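# Remove the pillowcase from the pillow using two arms

## Task

Get the pillowcase completely off the pillow so that both end up lying on the table with visible space separating them. Slight overhang past the table edge is acceptable, and the emptied case may simply be dropped onto the table. The result only counts if neither item depends on the robot to stay in place, so open both grippers and withdraw the arms at the end.

## Robot and tools

Robot: two 6-joint arms, left_arm and right_arm, each ending in a parallel gripper. The names are labels only, not sides of an image. Every row and every per-joint list goes in this joint order: waist, shoulder, elbow, wrist pitch, wrist yaw, wrist roll, and then the gripper opening.

Frame: there is one world frame shared by both arms. Its origin sits on the table surface midway between the arms. +x points out across the table, +z points up, and left_arm is on the +y side. The state line `left_arm: …` | `right_arm: …` gives each gripper's end_effector_position in metres and its end_effector_quat_wxyz. That position is the point between the finger pads, under 1 cm behind the tips. It is only approximate, and less accurate at long reach. The fingers point along the gripper's +z axis and close along its y axis.

Row layout: one row is a single flat list of 14 numbers covering both arms. First come left_arm's 6 joint angles and its opening, then right_arm's 6 joint angles and its opening. Both arms must be filled in even if only one moves. Joint numbers are absolute target angles in radians, not offsets. Stated ranges: waist -2.618 to 3.054, shoulder 0.000 to 3.142, elbow 0.000 to 3.142, wrist pitch -1.571 to 1.571, wrist yaw -1.571 to 1.571, wrist roll -2.094 to 2.094. A real end can differ from these by up to 0.036. A call is refused if a target is more than 0.036 beyond a range end and also further out than the current angle. A target past the real end is clipped, and the result then reports "joint sent to its limit". Opening runs from -1 (closed) to +1 (fully open). Optionally, 12 extra numbers from 0 to 1 may follow, making 26 in total. These scale stiffness: left_arm's 6 joints, then right_arm's 6. Each scale stays in force until replaced.

Tools:
- execute_actions(actions): a list of actions run in order. Each action is a table of up to 15 rows, and each row lasts one control step (1/30 s). If a table has fewer than 15 rows, its last row repeats to fill the action. An empty list just returns the current state and images.
- move(target, speed, blocking): target is one row as above, in absolute joint angles. All joints travel along paths that finish at the same time, so grippers follow curves. speed (0.01 to 2 rad/s, default 0.5) caps the joint with the longest way to go. Paths last 0.5 to 10 s, and longer ones are cut off at 10 s. Finger openings are sent at the start. Moves do not avoid obstacles or the other arm. With blocking=false the reply comes after 0.5 s while the arm keeps moving. You must then call wait or stop before sending any other motion.
- wait(seconds): 0 to 10. Arms hold their last command, and the wait returns early if a running move finishes.
- stop(): brakes a running move. It needs room to stop, more at higher speed. The fingers continue.
- zoom_image(camera, region): region is [x0, y0, x1, y1] in pixels, origin at the top left, at most 504 by 504. Cameras: cam_head_left, cam_head_right, cam_high, cam_low, cam_left_wrist, cam_right_wrist, all 504x504. A calibration (K, distortion, T_world_to_cam) is supplied, but each camera may be off by a few degrees and millimetres. Wrist camera poses are derived from joint readings.
- finished_scene(scene): ends the current scene; pass its number. This is final, and the result states whether the goal was met.

Motion behaviour: joint speed is capped. On each step a joint's target is kept within a set lead of its measured angle: 0.202 for the waist, 0.258 for the shoulder, 0.238 for the elbow, 0.573 for wrist pitch, and 0.522 for wrist yaw and roll. Targets are also scaled back if they would move a gripper more than 70 mm from where it is. A long reach can therefore outlast one action, so send the remainder in the next one. Friction can leave a joint up to about 0.031 rad short of its target, and smaller changes may not register at all. To keep a joint still, resend its "Joint targets" value.

Result contents: Joint positions and Joint velocities give one block per arm: six joints, then the finger gap in metres (0.087 is fully open). Joint targets shows what the joints are currently driven toward. grip_measured shows finger opening on the command scale. Joint torques are raw drive outputs; they are nonzero even in free air and noisy. Calls that run actions also list joint positions at sampled steps, where HELD marks steps on which an arm's command was held back. "joint command not followed" means a clearance check changed or blocked targets. A move adds a "move:" line with the ending (done, off_target, moving, held, fault), limits=held or limits=none, and each arm's joint farthest from its target. FAULT lines report arm stops. MOTOR HOT appears from 75 °C. OVER-TEMPERATURE FAULT means a stop: at 90 °C the arm halts for 10 s, and at 100 °C the arm goes limp and drops.

Gripping: to hold something, command an opening about 0.02 below grip_measured. Going further below squeezes harder, up to about 20 N per pad. Fast closing can press much harder.

Avoid: arms hitting or pushing on each other, which can end the scene. Also avoid fast contacts, targets set deep into an object, drops, slams, objects falling off the table, and long loaded holds that heat the motors. At the end, open both grippers and move the arms away so nothing rests on the robot.

Each tool is called after "Request:" as name(argument=value, ...) on one line, values as JSON.

## Session

Request:
execute_actions(actions=[])

Scene clock: 0.00 s.
left_arm: end_effector_position=(+0.0397, +0.0903, +0.1542) grip_measured=+1.000 end_effector_quat_wxyz=(+0.007, +0.870, +0.493, -0.009) | right_arm: end_effector_position=(+0.3391, +0.0097, +0.2715) grip_measured=+0.999 end_effector_quat_wxyz=(+0.625, -0.536, +0.566, +0.035)
Joint names: [waist, shoulder, elbow, wrist pitch, wrist yaw, wrist roll]
Joint positions: left_arm=[-1.616  1.609  1.478 -1.418  0.01   0.566  0.087] | right_arm=[ 0.82   1.314  1.025  0.068 -0.18  -0.742  0.087]
Joint velocities: left_arm=[-0.002  0.002  0.007 -0.037  0.007  0.007  0.   ] | right_arm=[-0.002  0.002 -0.007  0.007  0.037  0.022 -0.   ]
Joint torques (N m, as the arm reports them, + toward a larger angle): no reading
Joint targets: left_arm=[-1.616 1.609 1.478 -1.418 0.010 0.566] | right_arm=[0.820 1.314 1.025 0.068 -0.180 -0.742]
Joint stiffness scale: left_arm=[1. 1. 1. 1. 1. 1.] | right_arm=[1. 1. 1. 1. 1. 1.]
camera_calibration (this result's frames):
cam_left_wrist: T_world_to_cam=[[-0.859366, 0.51109, 0.0166276, -0.0162574], [0.350873, 0.565694, 0.746242, -0.16056], [0.371991, 0.64713, -0.665467, 0.166197], [0, 0, 0, 1]] pos_world=[-0.0194587, -0.00841434, 0.230686]
cam_right_wrist: T_world_to_cam=[[0.669664, -0.429719, 0.605716, -0.38777], [-0.288781, -0.902083, -0.320705, 0.209603], [0.684219, 0.0398454, -0.728188, 0.107646], [0, 0, 0, 1]] pos_world=[0.246552, 0.0181586, 0.380486]

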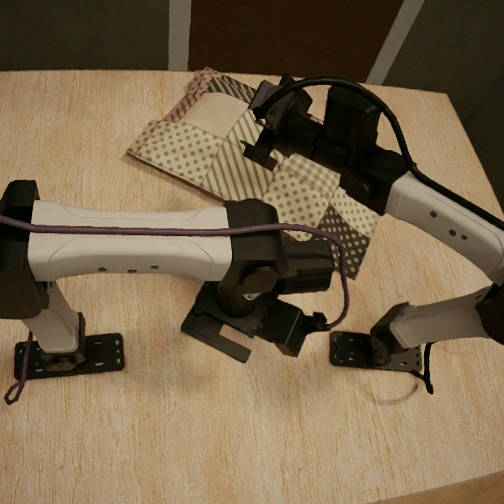

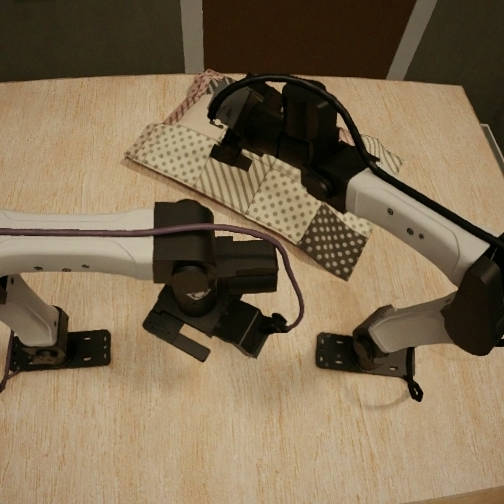

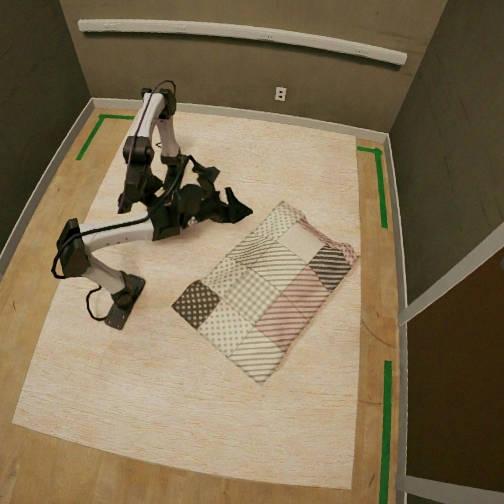

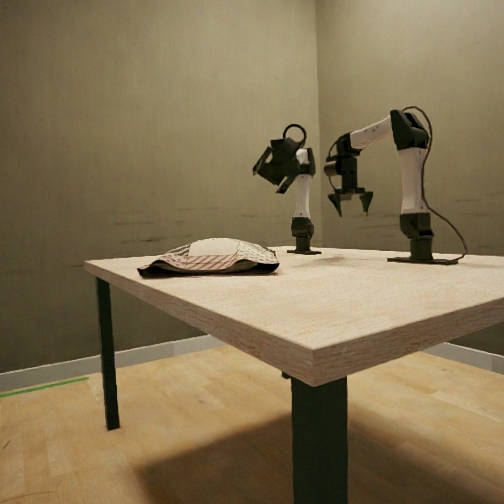

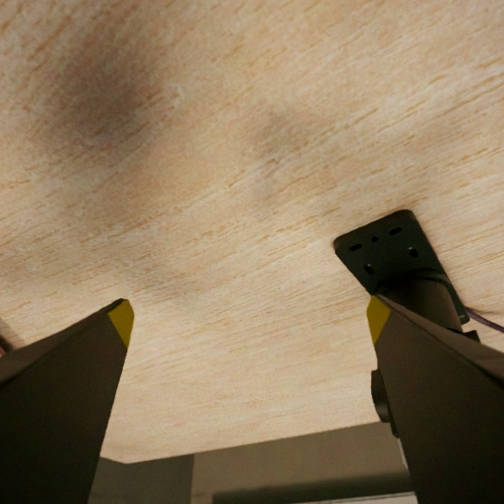

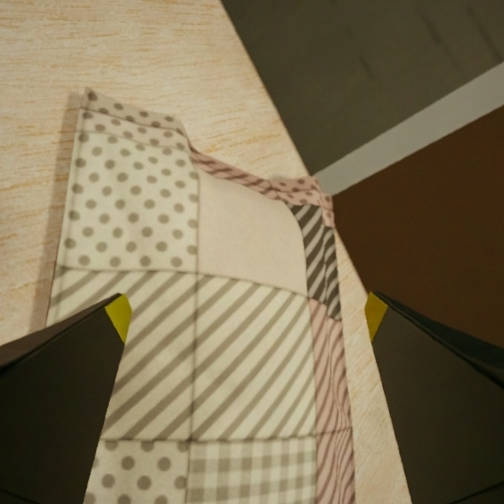

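Request:
zoom_image(camera="cam_low", region=[120, 210, 300, 300])

Request:
zoom_image(camera="cam_high", region=[160, 180, 380, 400])

Request:
move(target=[0.5,1.3,1.3,-1.2,0.0,0.0,1,-0.7,1.2,1.1,-0.8,0,0,1], speed=1.0)

Region (120, 210, 300, 300) of cam_low's 504x504 image, scaled by 2.800, with more detail than that image has.

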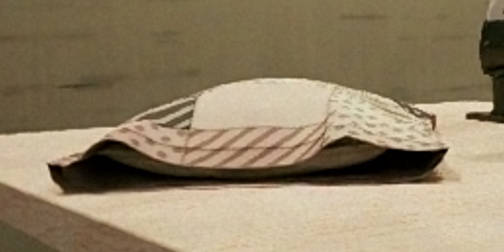

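Region (160, 180, 380, 400) of cam_high's 504x504 image, scaled by 2.291, with more detail than that image has.

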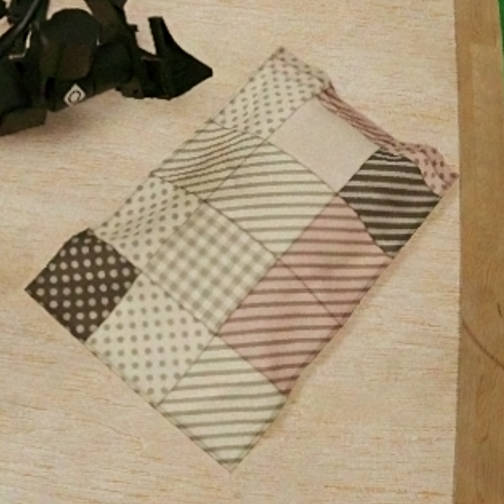

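Scene clock: 6.23 s.
left_arm: end_effector_position=(+0.2198, +0.4728, +0.1794) grip_measured=+1.000 end_effector_quat_wxyz=(+0.166, -0.272, +0.947, +0.048) | right_arm: end_effector_position=(+0.1708, -0.4810, +0.1603) grip_measured=+0.999 end_effector_quat_wxyz=(+0.283, +0.401, +0.861, -0.130)
Joint names: [waist, shoulder, elbow, wrist pitch, wrist yaw, wrist roll]
Joint positions: left_arm=[ 0.494  1.323  1.318 -1.219  0.001  0.007  0.087] | right_arm=[-0.691  1.22   1.078 -0.794 -0.009 -0.007  0.087]
Joint velocities: left_arm=[-0.012 -0.007  0.007 -0.066  0.037 -0.081  0.   ] | right_arm=[-0.007 -0.007  0.002 -0.007  0.007  0.022  0.001]
Joint torques (N m, as the arm reports them, + toward a larger angle): left_arm=[ 0.58 -5.21  6.    1.4  -0.02 -0.02] | right_arm=[-0.92 -5.28  7.86  1.31  0.07  0.12]
Joint targets: left_arm=[0.500 1.300 1.300 -1.200 0.000 0.000] | right_arm=[-0.700 1.200 1.100 -0.800 0.000 0.000]
Joint stiffness scale: left_arm=[1. 1. 1. 1. 1. 1.] | right_arm=[1. 1. 1. 1. 1. 1.]
move: off_target (left_arm, right_arm); limits=none; left_arm: farthest joint: the shoulder, 0.023 radians from its target (0.309 radians at the start); right_arm: farthest joint: the elbow, 0.022 radians from its target (0.075 radians at the start)
camera_calibration (this result's frames):
cam_left_wrist: T_world_to_cam=[[0.526945, -0.849702, 0.0183159, 0.280921], [-0.742681, -0.449884, 0.496013, 0.306474], [-0.413223, -0.274974, -0.868122, 0.513305], [0, 0, 0, 1]] pos_world=[0.291692, 0.517722, 0.288451]
cam_right_wrist: T_world_to_cam=[[-0.773889, -0.632557, -0.0310997, -0.167458], [-0.620848, 0.748034, 0.234507, 0.444134], [-0.125076, 0.200791, -0.971617, 0.416075], [0, 0, 0, 1]] pos_world=[0.198186, -0.521698, 0.294905]

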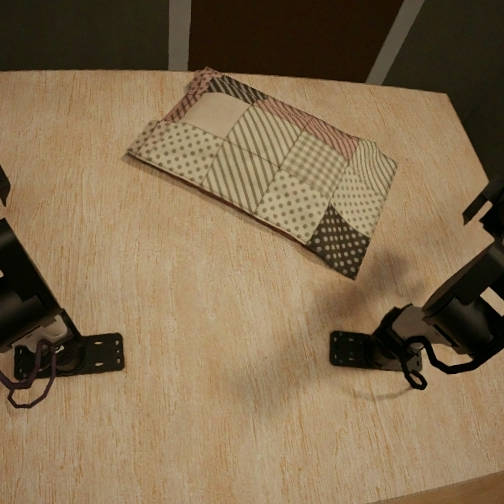

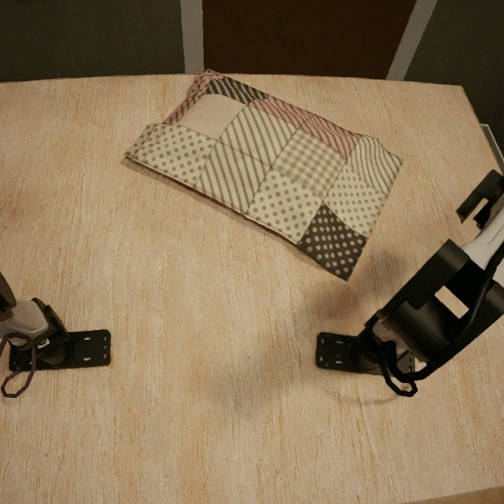

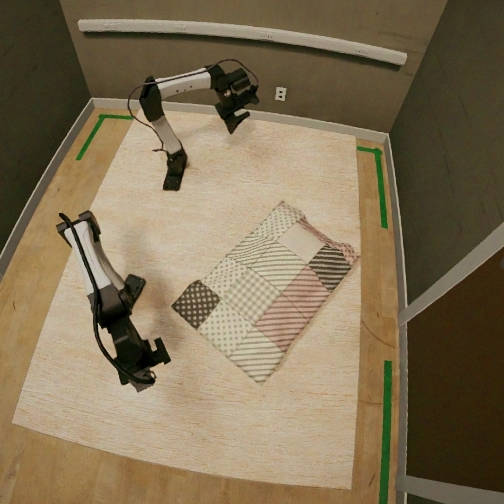

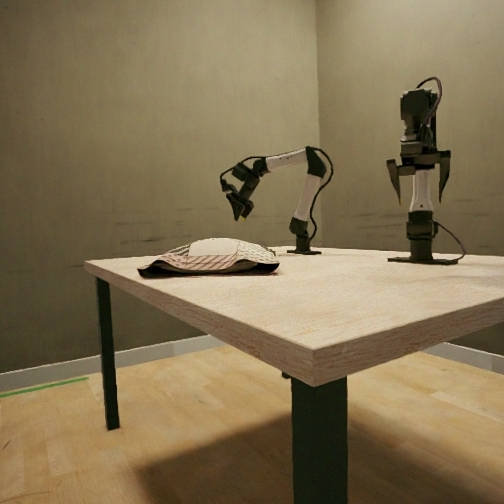

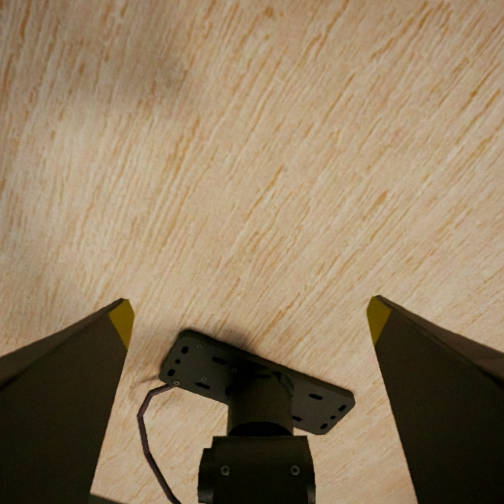

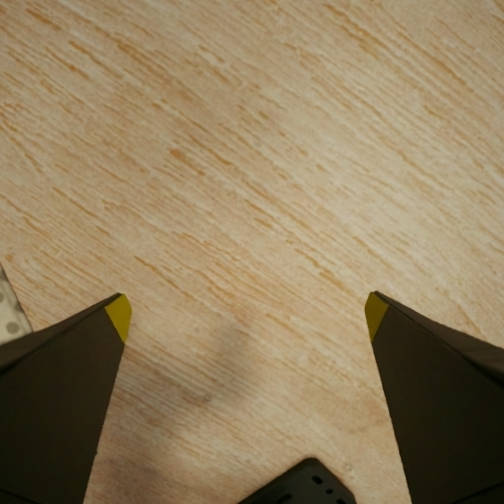

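Request:
move(target=[-0.414,1.575,0.345,0.71,0.0,-1.57,0.2,-0.95,2.27,1.65,-0.68,-1.12,0.30,0.0], speed=1.0)

Scene clock: 41.30 s.
left_arm: end_effector_position=(+0.3571, +0.1769, +0.0492) grip_measured=+0.200 end_effector_quat_wxyz=(+0.295, -0.497, +0.705, -0.411) | right_arm: end_effector_position=(+0.3058, -0.5621, +0.0705) grip_measured=+0.000 end_effector_quat_wxyz=(+0.305, +0.505, +0.679, +0.436)
Joint names: [waist, shoulder, elbow, wrist pitch, wrist yaw, wrist roll]
Joint positions: left_arm=[-0.407  1.558  0.361  0.687 -0.    -1.562  0.052] | right_arm=[-0.942  2.266  1.623 -0.691 -1.109  0.293  0.044]
Joint velocities: left_arm=[-0.002  0.002 -0.002 -0.022  0.037  0.022 -0.   ] | right_arm=[-0.002 -0.017  0.007 -0.007 -0.022 -0.022  0.   ]
Joint torques (N m, as the arm reports them, + toward a larger angle): left_arm=[-0.68 -3.13  4.6   2.32 -0.04  0.04] | right_arm=[ -0.83 -12.19   7.3    0.79  -0.71   0.07]
Joint targets: left_arm=[-0.414 1.575 0.345 0.710 -0.000 -1.570] | right_arm=[-0.950 2.270 1.650 -0.680 -1.120 0.300]
Joint stiffness scale: left_arm=[1. 1. 1. 1. 1. 1.] | right_arm=[1. 1. 1. 1. 1. 1.]
move: off_target (left_arm, right_arm); limits=none; left_arm: farthest joint: the wrist pitch, 0.023 radians from its target (1.929 radians at the start); right_arm: farthest joint: the elbow, 0.027 radians from its target (0.572 radians at the start)
camera_calibration (this result's frames):
cam_left_wrist: T_world_to_cam=[[0.442984, -0.160575, 0.882032, -0.174801], [-0.848931, -0.391436, 0.355098, 0.374449], [0.288239, -0.906087, -0.309717, 0.209378], [0, 0, 0, 1]] pos_world=[0.334964, 0.308219, 0.0860627]
cam_right_wrist: T_world_to_cam=[[-0.416882, -0.0774144, -0.905658, 0.147517], [-0.846184, 0.396908, 0.355579, 0.472689], [0.331936, 0.914588, -0.230971, 0.571241], [0, 0, 0, 1]] pos_world=[0.271863, -0.698644, 0.0974623]

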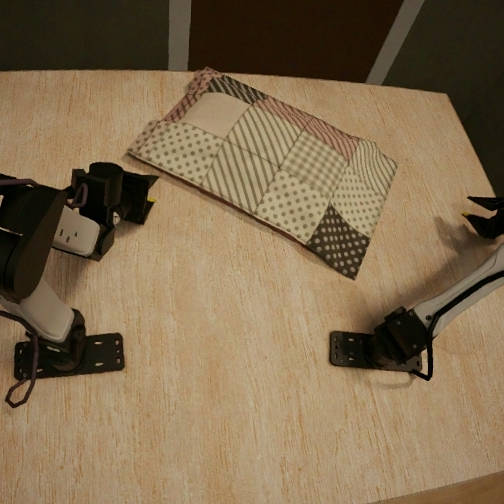

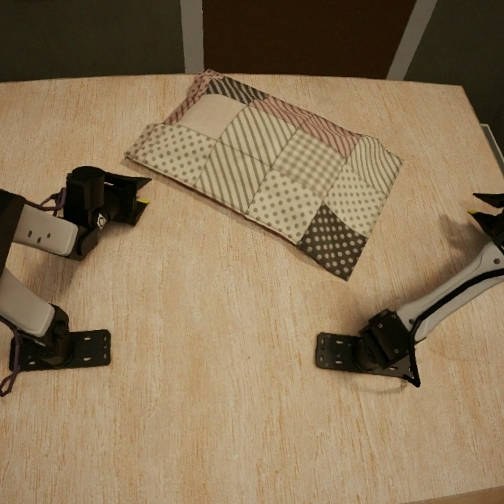

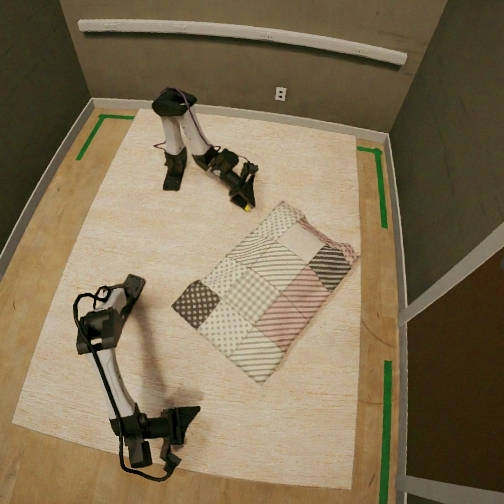

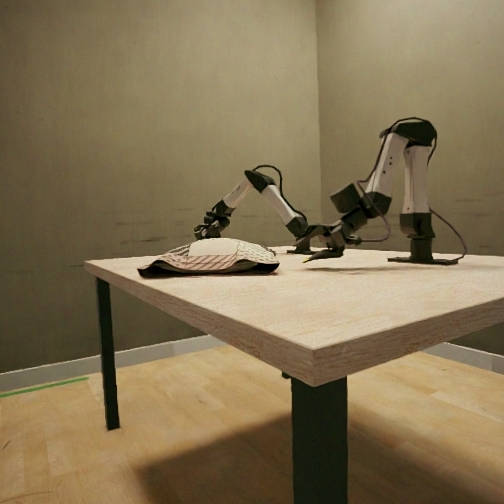

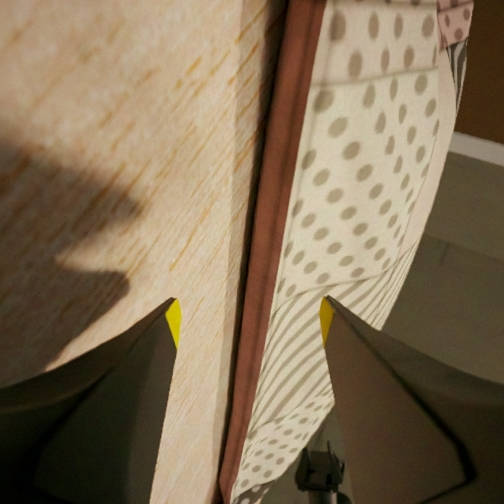

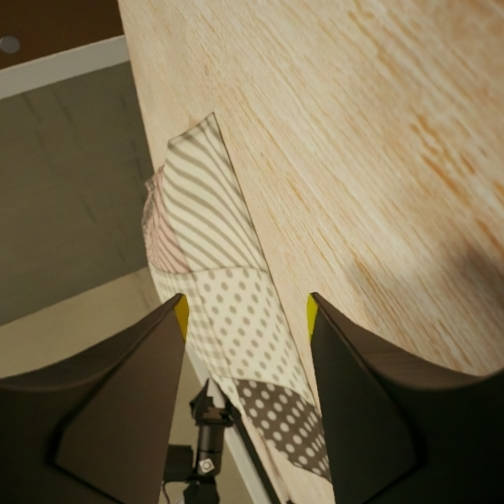

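Request:
move(target=[-0.414,1.915,0.685,0.76,0.0,-1.57,0.2,-0.95,2.27,1.65,-0.68,-1.12,0.30,0.0], speed=0.4)

Scene clock: 48.43 s.
left_arm: end_effector_position=(+0.4346, +0.1500, +0.0336) grip_measured=+0.200 end_effector_quat_wxyz=(+0.299, -0.495, +0.701, -0.417) | right_arm: end_effector_position=(+0.3058, -0.5621, +0.0706) grip_measured=+0.000 end_effector_quat_wxyz=(+0.305, +0.505, +0.679, +0.436)
Joint names: [waist, shoulder, elbow, wrist pitch, wrist yaw, wrist roll]
Joint positions: left_arm=[-0.407  1.897  0.663  0.74  -0.    -1.563  0.052] | right_arm=[-0.942  2.266  1.623 -0.691 -1.109  0.293  0.044]
Joint velocities: left_arm=[-0.007 -0.012  0.002  0.037  0.037 -0.007 -0.002] | right_arm=[-0.007 -0.027  0.012 -0.022  0.022  0.051  0.   ]
Joint torques (N m, as the arm reports them, + toward a larger angle): left_arm=[-0.69 -5.62  8.32  2.34 -0.04  0.03] | right_arm=[ -0.81 -12.21   7.27   0.8   -0.71   0.07]
Joint targets: left_arm=[-0.414 1.915 0.685 0.760 -0.000 -1.570] | right_arm=[-0.950 2.270 1.650 -0.680 -1.120 0.300]
Joint stiffness scale: left_arm=[1. 1. 1. 1. 1. 1.] | right_arm=[1. 1. 1. 1. 1. 1.]
move: off_target (left_arm, right_arm); limits=none; left_arm: farthest joint: the elbow, 0.022 radians from its target (0.324 radians at the start); right_arm: farthest joint: the elbow, 0.027 radians from its target (0.027 radians at the start)
camera_calibration (this result's frames):
cam_left_wrist: T_world_to_cam=[[0.430206, -0.154123, 0.889477, -0.195381], [-0.853682, -0.389825, 0.345346, 0.437433], [0.293514, -0.9079, -0.299277, 0.15545], [0, 0, 0, 1]] pos_world=[0.411855, 0.281542, 0.0692437]
cam_right_wrist: T_world_to_cam=[[-0.416571, -0.0773095, -0.90581, 0.147555], [-0.846339, 0.396776, 0.355357, 0.472661], [0.331932, 0.914654, -0.230716, 0.571248], [0, 0, 0, 1]] pos_world=[0.271884, -0.698627, 0.0974897]

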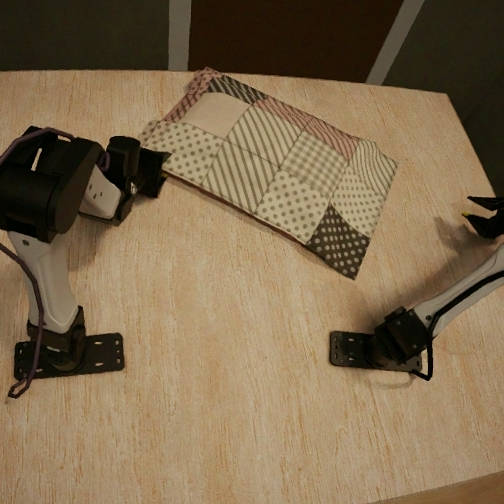

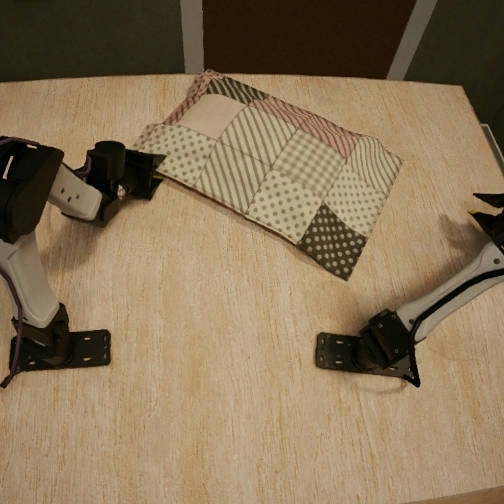

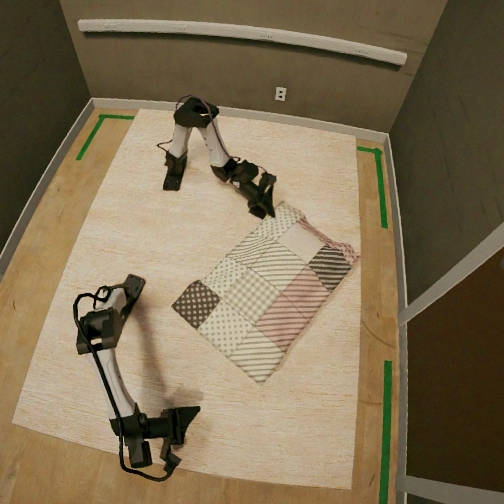

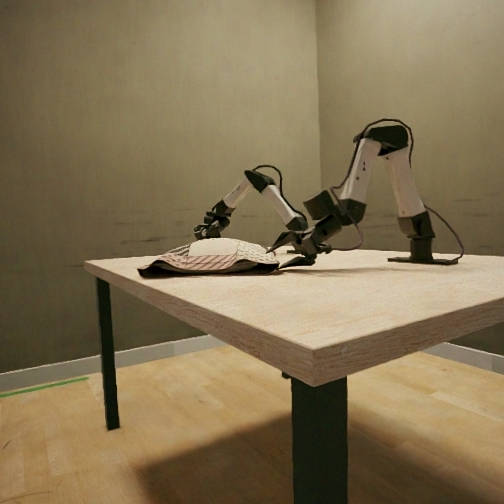

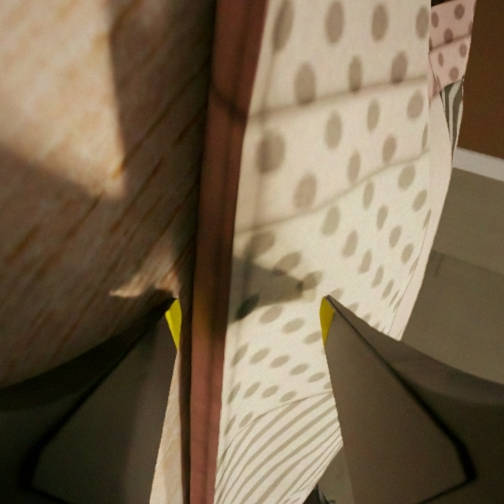

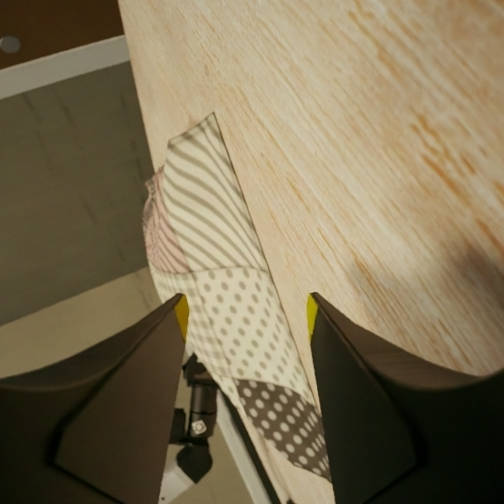

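Request:
execute_actions(actions=[[[-0.414,1.935,0.715,0.75,0.0,-1.57,0.2,-0.95,2.27,1.65,-0.68,-1.12,0.30,0.0],[-0.414,1.935,0.715,0.75,0.0,-1.57,0.2,-0.95,2.27,1.65,-0.68,-1.12,0.30,0.0],[-0.414,1.935,0.715,0.75,0.0,-1.57,0.2,-0.95,2.27,1.65,-0.68,-1.12,0.30,0.0],[-0.414,1.935,0.715,0.75,0.0,-1.57,0.2,-0.95,2.27,1.65,-0.68,-1.12,0.30,0.0],[-0.414,1.96,0.745,0.74,0.0,-1.57,0.2,-0.95,2.27,1.65,-0.68,-1.12,0.30,0.0]],[[-0.414,1.96,0.745,0.74,0.0,-1.57,-0.3,-0.95,2.27,1.65,-0.68,-1.12,0.30,0.0],[-0.414,1.96,0.745,0.74,0.0,-1.57,-0.3,-0.95,2.27,1.65,-0.68,-1.12,0.30,0.0],[-0.414,1.96,0.745,0.74,0.0,-1.57,-0.3,-0.95,2.27,1.65,-0.68,-1.12,0.30,0.0],[-0.414,1.96,0.745,0.74,0.0,-1.57,-0.7,-0.95,2.27,1.65,-0.68,-1.12,0.30,0.0],[-0.414,1.96,0.745,0.74,0.0,-1.57,-0.7,-0.95,2.27,1.65,-0.68,-1.12,0.30,0.0],[-0.414,1.96,0.745,0.74,0.0,-1.57,-0.7,-0.95,2.27,1.65,-0.68,-1.12,0.30,0.0],[-0.414,1.96,0.745,0.74,0.0,-1.57,-1,-0.95,2.27,1.65,-0.68,-1.12,0.30,0.0]]])

Scene clock: 57.13 s.
left_arm: end_effector_position=(+0.4495, +0.1449, +0.0338) grip_measured=-0.942 end_effector_quat_wxyz=(+0.302, -0.493, +0.699, -0.421) | right_arm: end_effector_position=(+0.3059, -0.5621, +0.0706) grip_measured=+0.000 end_effector_quat_wxyz=(+0.305, +0.505, +0.679, +0.437)
Joint names: [waist, shoulder, elbow, wrist pitch, wrist yaw, wrist roll]
Joint positions: left_arm=[-0.407  1.944  0.722  0.74  -0.    -1.563  0.003] | right_arm=[-0.942  2.266  1.623 -0.691 -1.109  0.294  0.044]
Joint velocities: left_arm=[-0.012 -0.002 -0.007  0.007 -0.007 -0.007 -0.001] | right_arm=[-0.002 -0.012 -0.012  0.081  0.022 -0.022 -0.001]
Joint torques (N m, as the arm reports them, + toward a larger angle): left_arm=[-0.68 -6.26  8.41  2.08 -0.04  0.03] | right_arm=[ -0.77 -12.2    7.28   0.8   -0.71   0.07]
Joint targets: left_arm=[-0.414 1.960 0.745 0.740 0.000 -1.570] | right_arm=[-0.950 2.270 1.650 -0.680 -1.120 0.300]
Joint stiffness scale: left_arm=[1. 1. 1. 1. 1. 1.] | right_arm=[1. 1. 1. 1. 1. 1.]
Step readings (joint positions; steps 1 to 15: 1st action; 16 to 30: 2nd action):
0: left_arm=[-0.407 1.897 0.663 0.740 -0.000 -1.563] | right_arm=[-0.942 2.266 1.623 -0.691 -1.109 0.293]
1: left_arm=[-0.407 1.899 0.666 0.740 -0.000 -1.563] | right_arm=[-0.942 2.266 1.623 -0.691 -1.109 0.293]
2: left_arm=[-0.407 1.906 0.676 0.740 -0.000 -1.563] | right_arm=[-0.942 2.266 1.623 -0.691 -1.109 0.293]
4: left_arm=[-0.407 1.917 0.689 0.740 -0.000 -1.563] | right_arm=[-0.942 2.266 1.623 -0.691 -1.109 0.293]
8: left_arm=[-0.407 1.942 0.719 0.740 -0.000 -1.563] | right_arm=[-0.942 2.266 1.623 -0.691 -1.109 0.293]
15: left_arm=[-0.407 1.944 0.722 0.740 -0.000 -1.563] | right_arm=[-0.942 2.266 1.623 -0.691 -1.109 0.294]
16: left_arm=[-0.407 1.944 0.722 0.740 -0.000 -1.563] | right_arm=[-0.942 2.266 1.623 -0.691 -1.109 0.294]
17: left_arm=[-0.407 1.944 0.722 0.740 -0.000 -1.563] | right_arm=[-0.942 2.266 1.623 -0.691 -1.109 0.294]
19: left_arm=[-0.407 1.944 0.722 0.740 -0.000 -1.563] | right_arm=[-0.942 2.266 1.623 -0.691 -1.109 0.294]
23: left_arm=[-0.407 1.944 0.722 0.740 -0.000 -1.563] | right_arm=[-0.942 2.266 1.623 -0.691 -1.109 0.294]
30: Joint positions above
camera_calibration (this result's frames):
cam_left_wrist: T_world_to_cam=[[0.419916, -0.150553, 0.894989, -0.198818], [-0.857617, -0.38846, 0.337035, 0.449886], [0.296925, -0.909083, -0.292237, 0.144872], [0, 0, 0, 1]] pos_world=[0.4263, 0.276531, 0.0686495]
cam_right_wrist: T_world_to_cam=[[-0.416682, -0.0769451, -0.90579, 0.147809], [-0.846235, 0.3968, 0.355578, 0.472627], [0.332058, 0.914674, -0.230453, 0.571202], [0, 0, 0, 1]] pos_world=[0.271871, -0.698629, 0.0974631]

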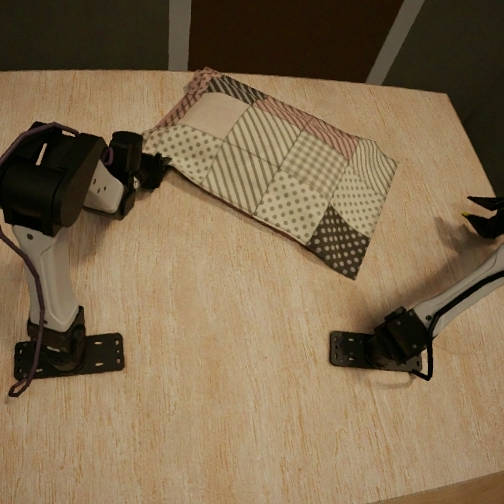

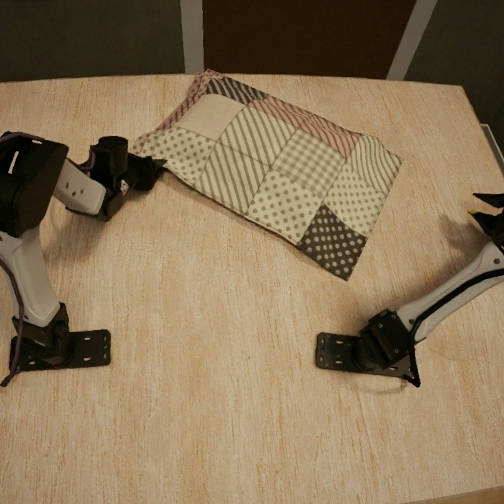

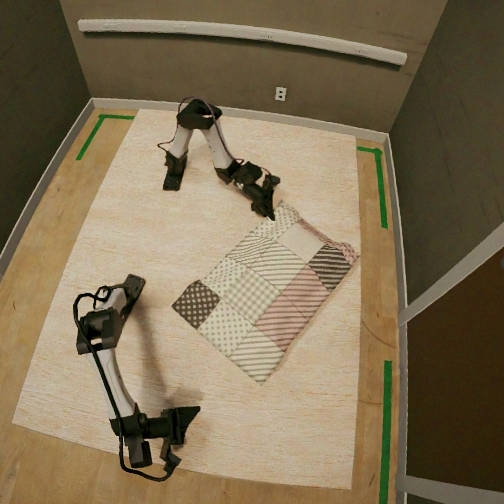

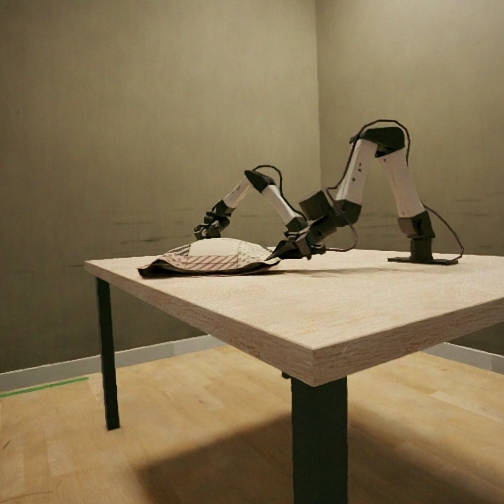

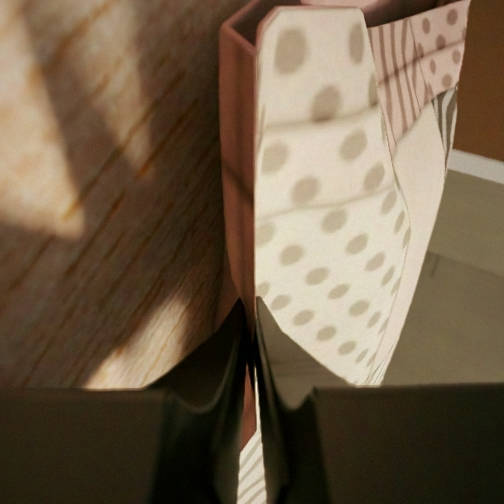

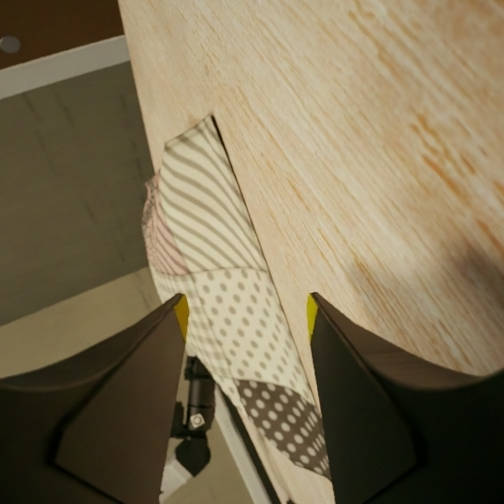

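Request:
move(target=[-0.56,1.14,0.405,-0.175,0.0,-1.57,-1,-0.95,2.27,1.65,-0.68,-1.12,0.30,0.0], speed=0.45)

Scene clock: 63.77 s.
left_arm: end_effector_position=(+0.2546, +0.1678, +0.0423) grip_measured=-0.943 end_effector_quat_wxyz=(+0.175, -0.487, +0.806, -0.287) | right_arm: end_effector_position=(+0.3059, -0.5621, +0.0706) grip_measured=+0.000 end_effector_quat_wxyz=(+0.305, +0.505, +0.679, +0.437)
Joint names: [waist, shoulder, elbow, wrist pitch, wrist yaw, wrist roll]
Joint positions: left_arm=[-0.552  1.162  0.424 -0.146 -0.    -1.567  0.003] | right_arm=[-0.942  2.266  1.623 -0.691 -1.109  0.294  0.044]
Joint velocities: left_arm=[-0.007 -0.007 -0.012  0.037  0.007 -0.037  0.   ] | right_arm=[ 0.012  0.017 -0.027 -0.066 -0.037 -0.022  0.   ]
Joint torques (N m, as the arm reports them, + toward a larger angle): left_arm=[-0.76 -3.93  5.87  1.34 -0.06  0.05] | right_arm=[ -0.79 -12.22   7.28   0.79  -0.72   0.07]
Joint targets: left_arm=[-0.560 1.140 0.405 -0.175 -0.000 -1.570] | right_arm=[-0.950 2.270 1.650 -0.680 -1.120 0.300]
Joint stiffness scale: left_arm=[1. 1. 1. 1. 1. 1.] | right_arm=[1. 1. 1. 1. 1. 1.]
move: off_target (left_arm, right_arm); limits=none; left_arm: farthest joint: the wrist pitch, 0.029 radians from its target (0.915 radians at the start); right_arm: farthest joint: the elbow, 0.027 radians from its target (0.027 radians at the start)
camera_calibration (this result's frames):
cam_left_wrist: T_world_to_cam=[[0.674655, -0.35151, 0.649062, -0.141867], [-0.737814, -0.34703, 0.578966, 0.241094], [0.0217321, -0.869489, -0.493474, 0.297945], [0, 0, 0, 1]] pos_world=[0.267119, 0.292859, 0.0995233]
cam_right_wrist: T_world_to_cam=[[-0.416682, -0.0769451, -0.90579, 0.147809], [-0.846235, 0.3968, 0.355578, 0.472627], [0.332058, 0.914674, -0.230453, 0.571202], [0, 0, 0, 1]] pos_world=[0.271871, -0.698629, 0.0974631]

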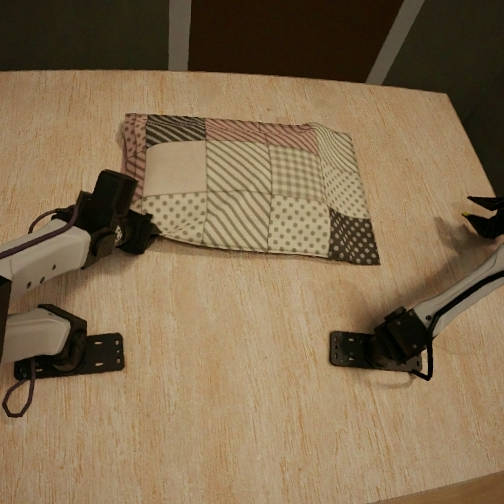

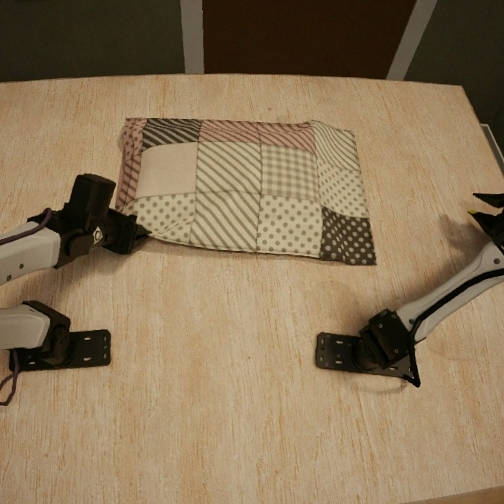

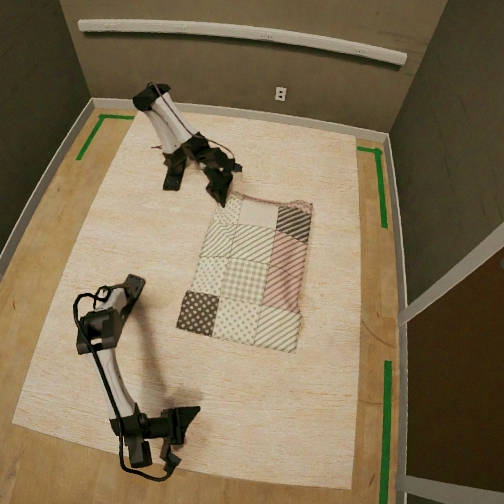

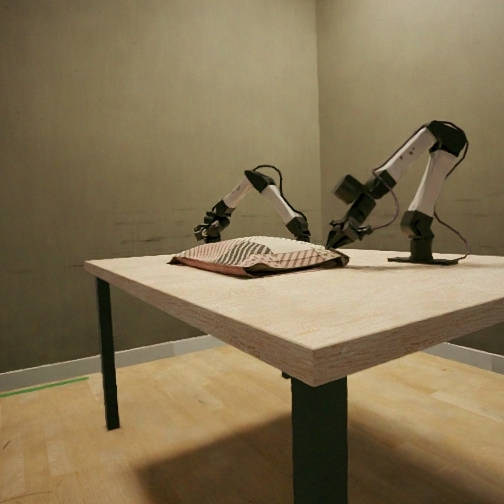

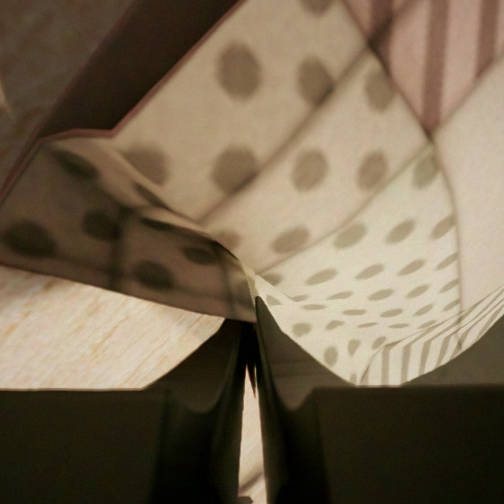

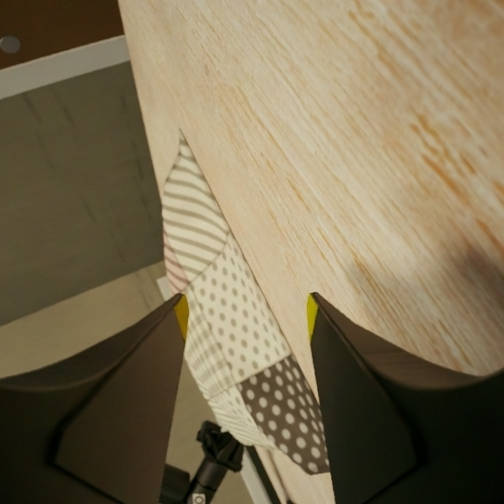

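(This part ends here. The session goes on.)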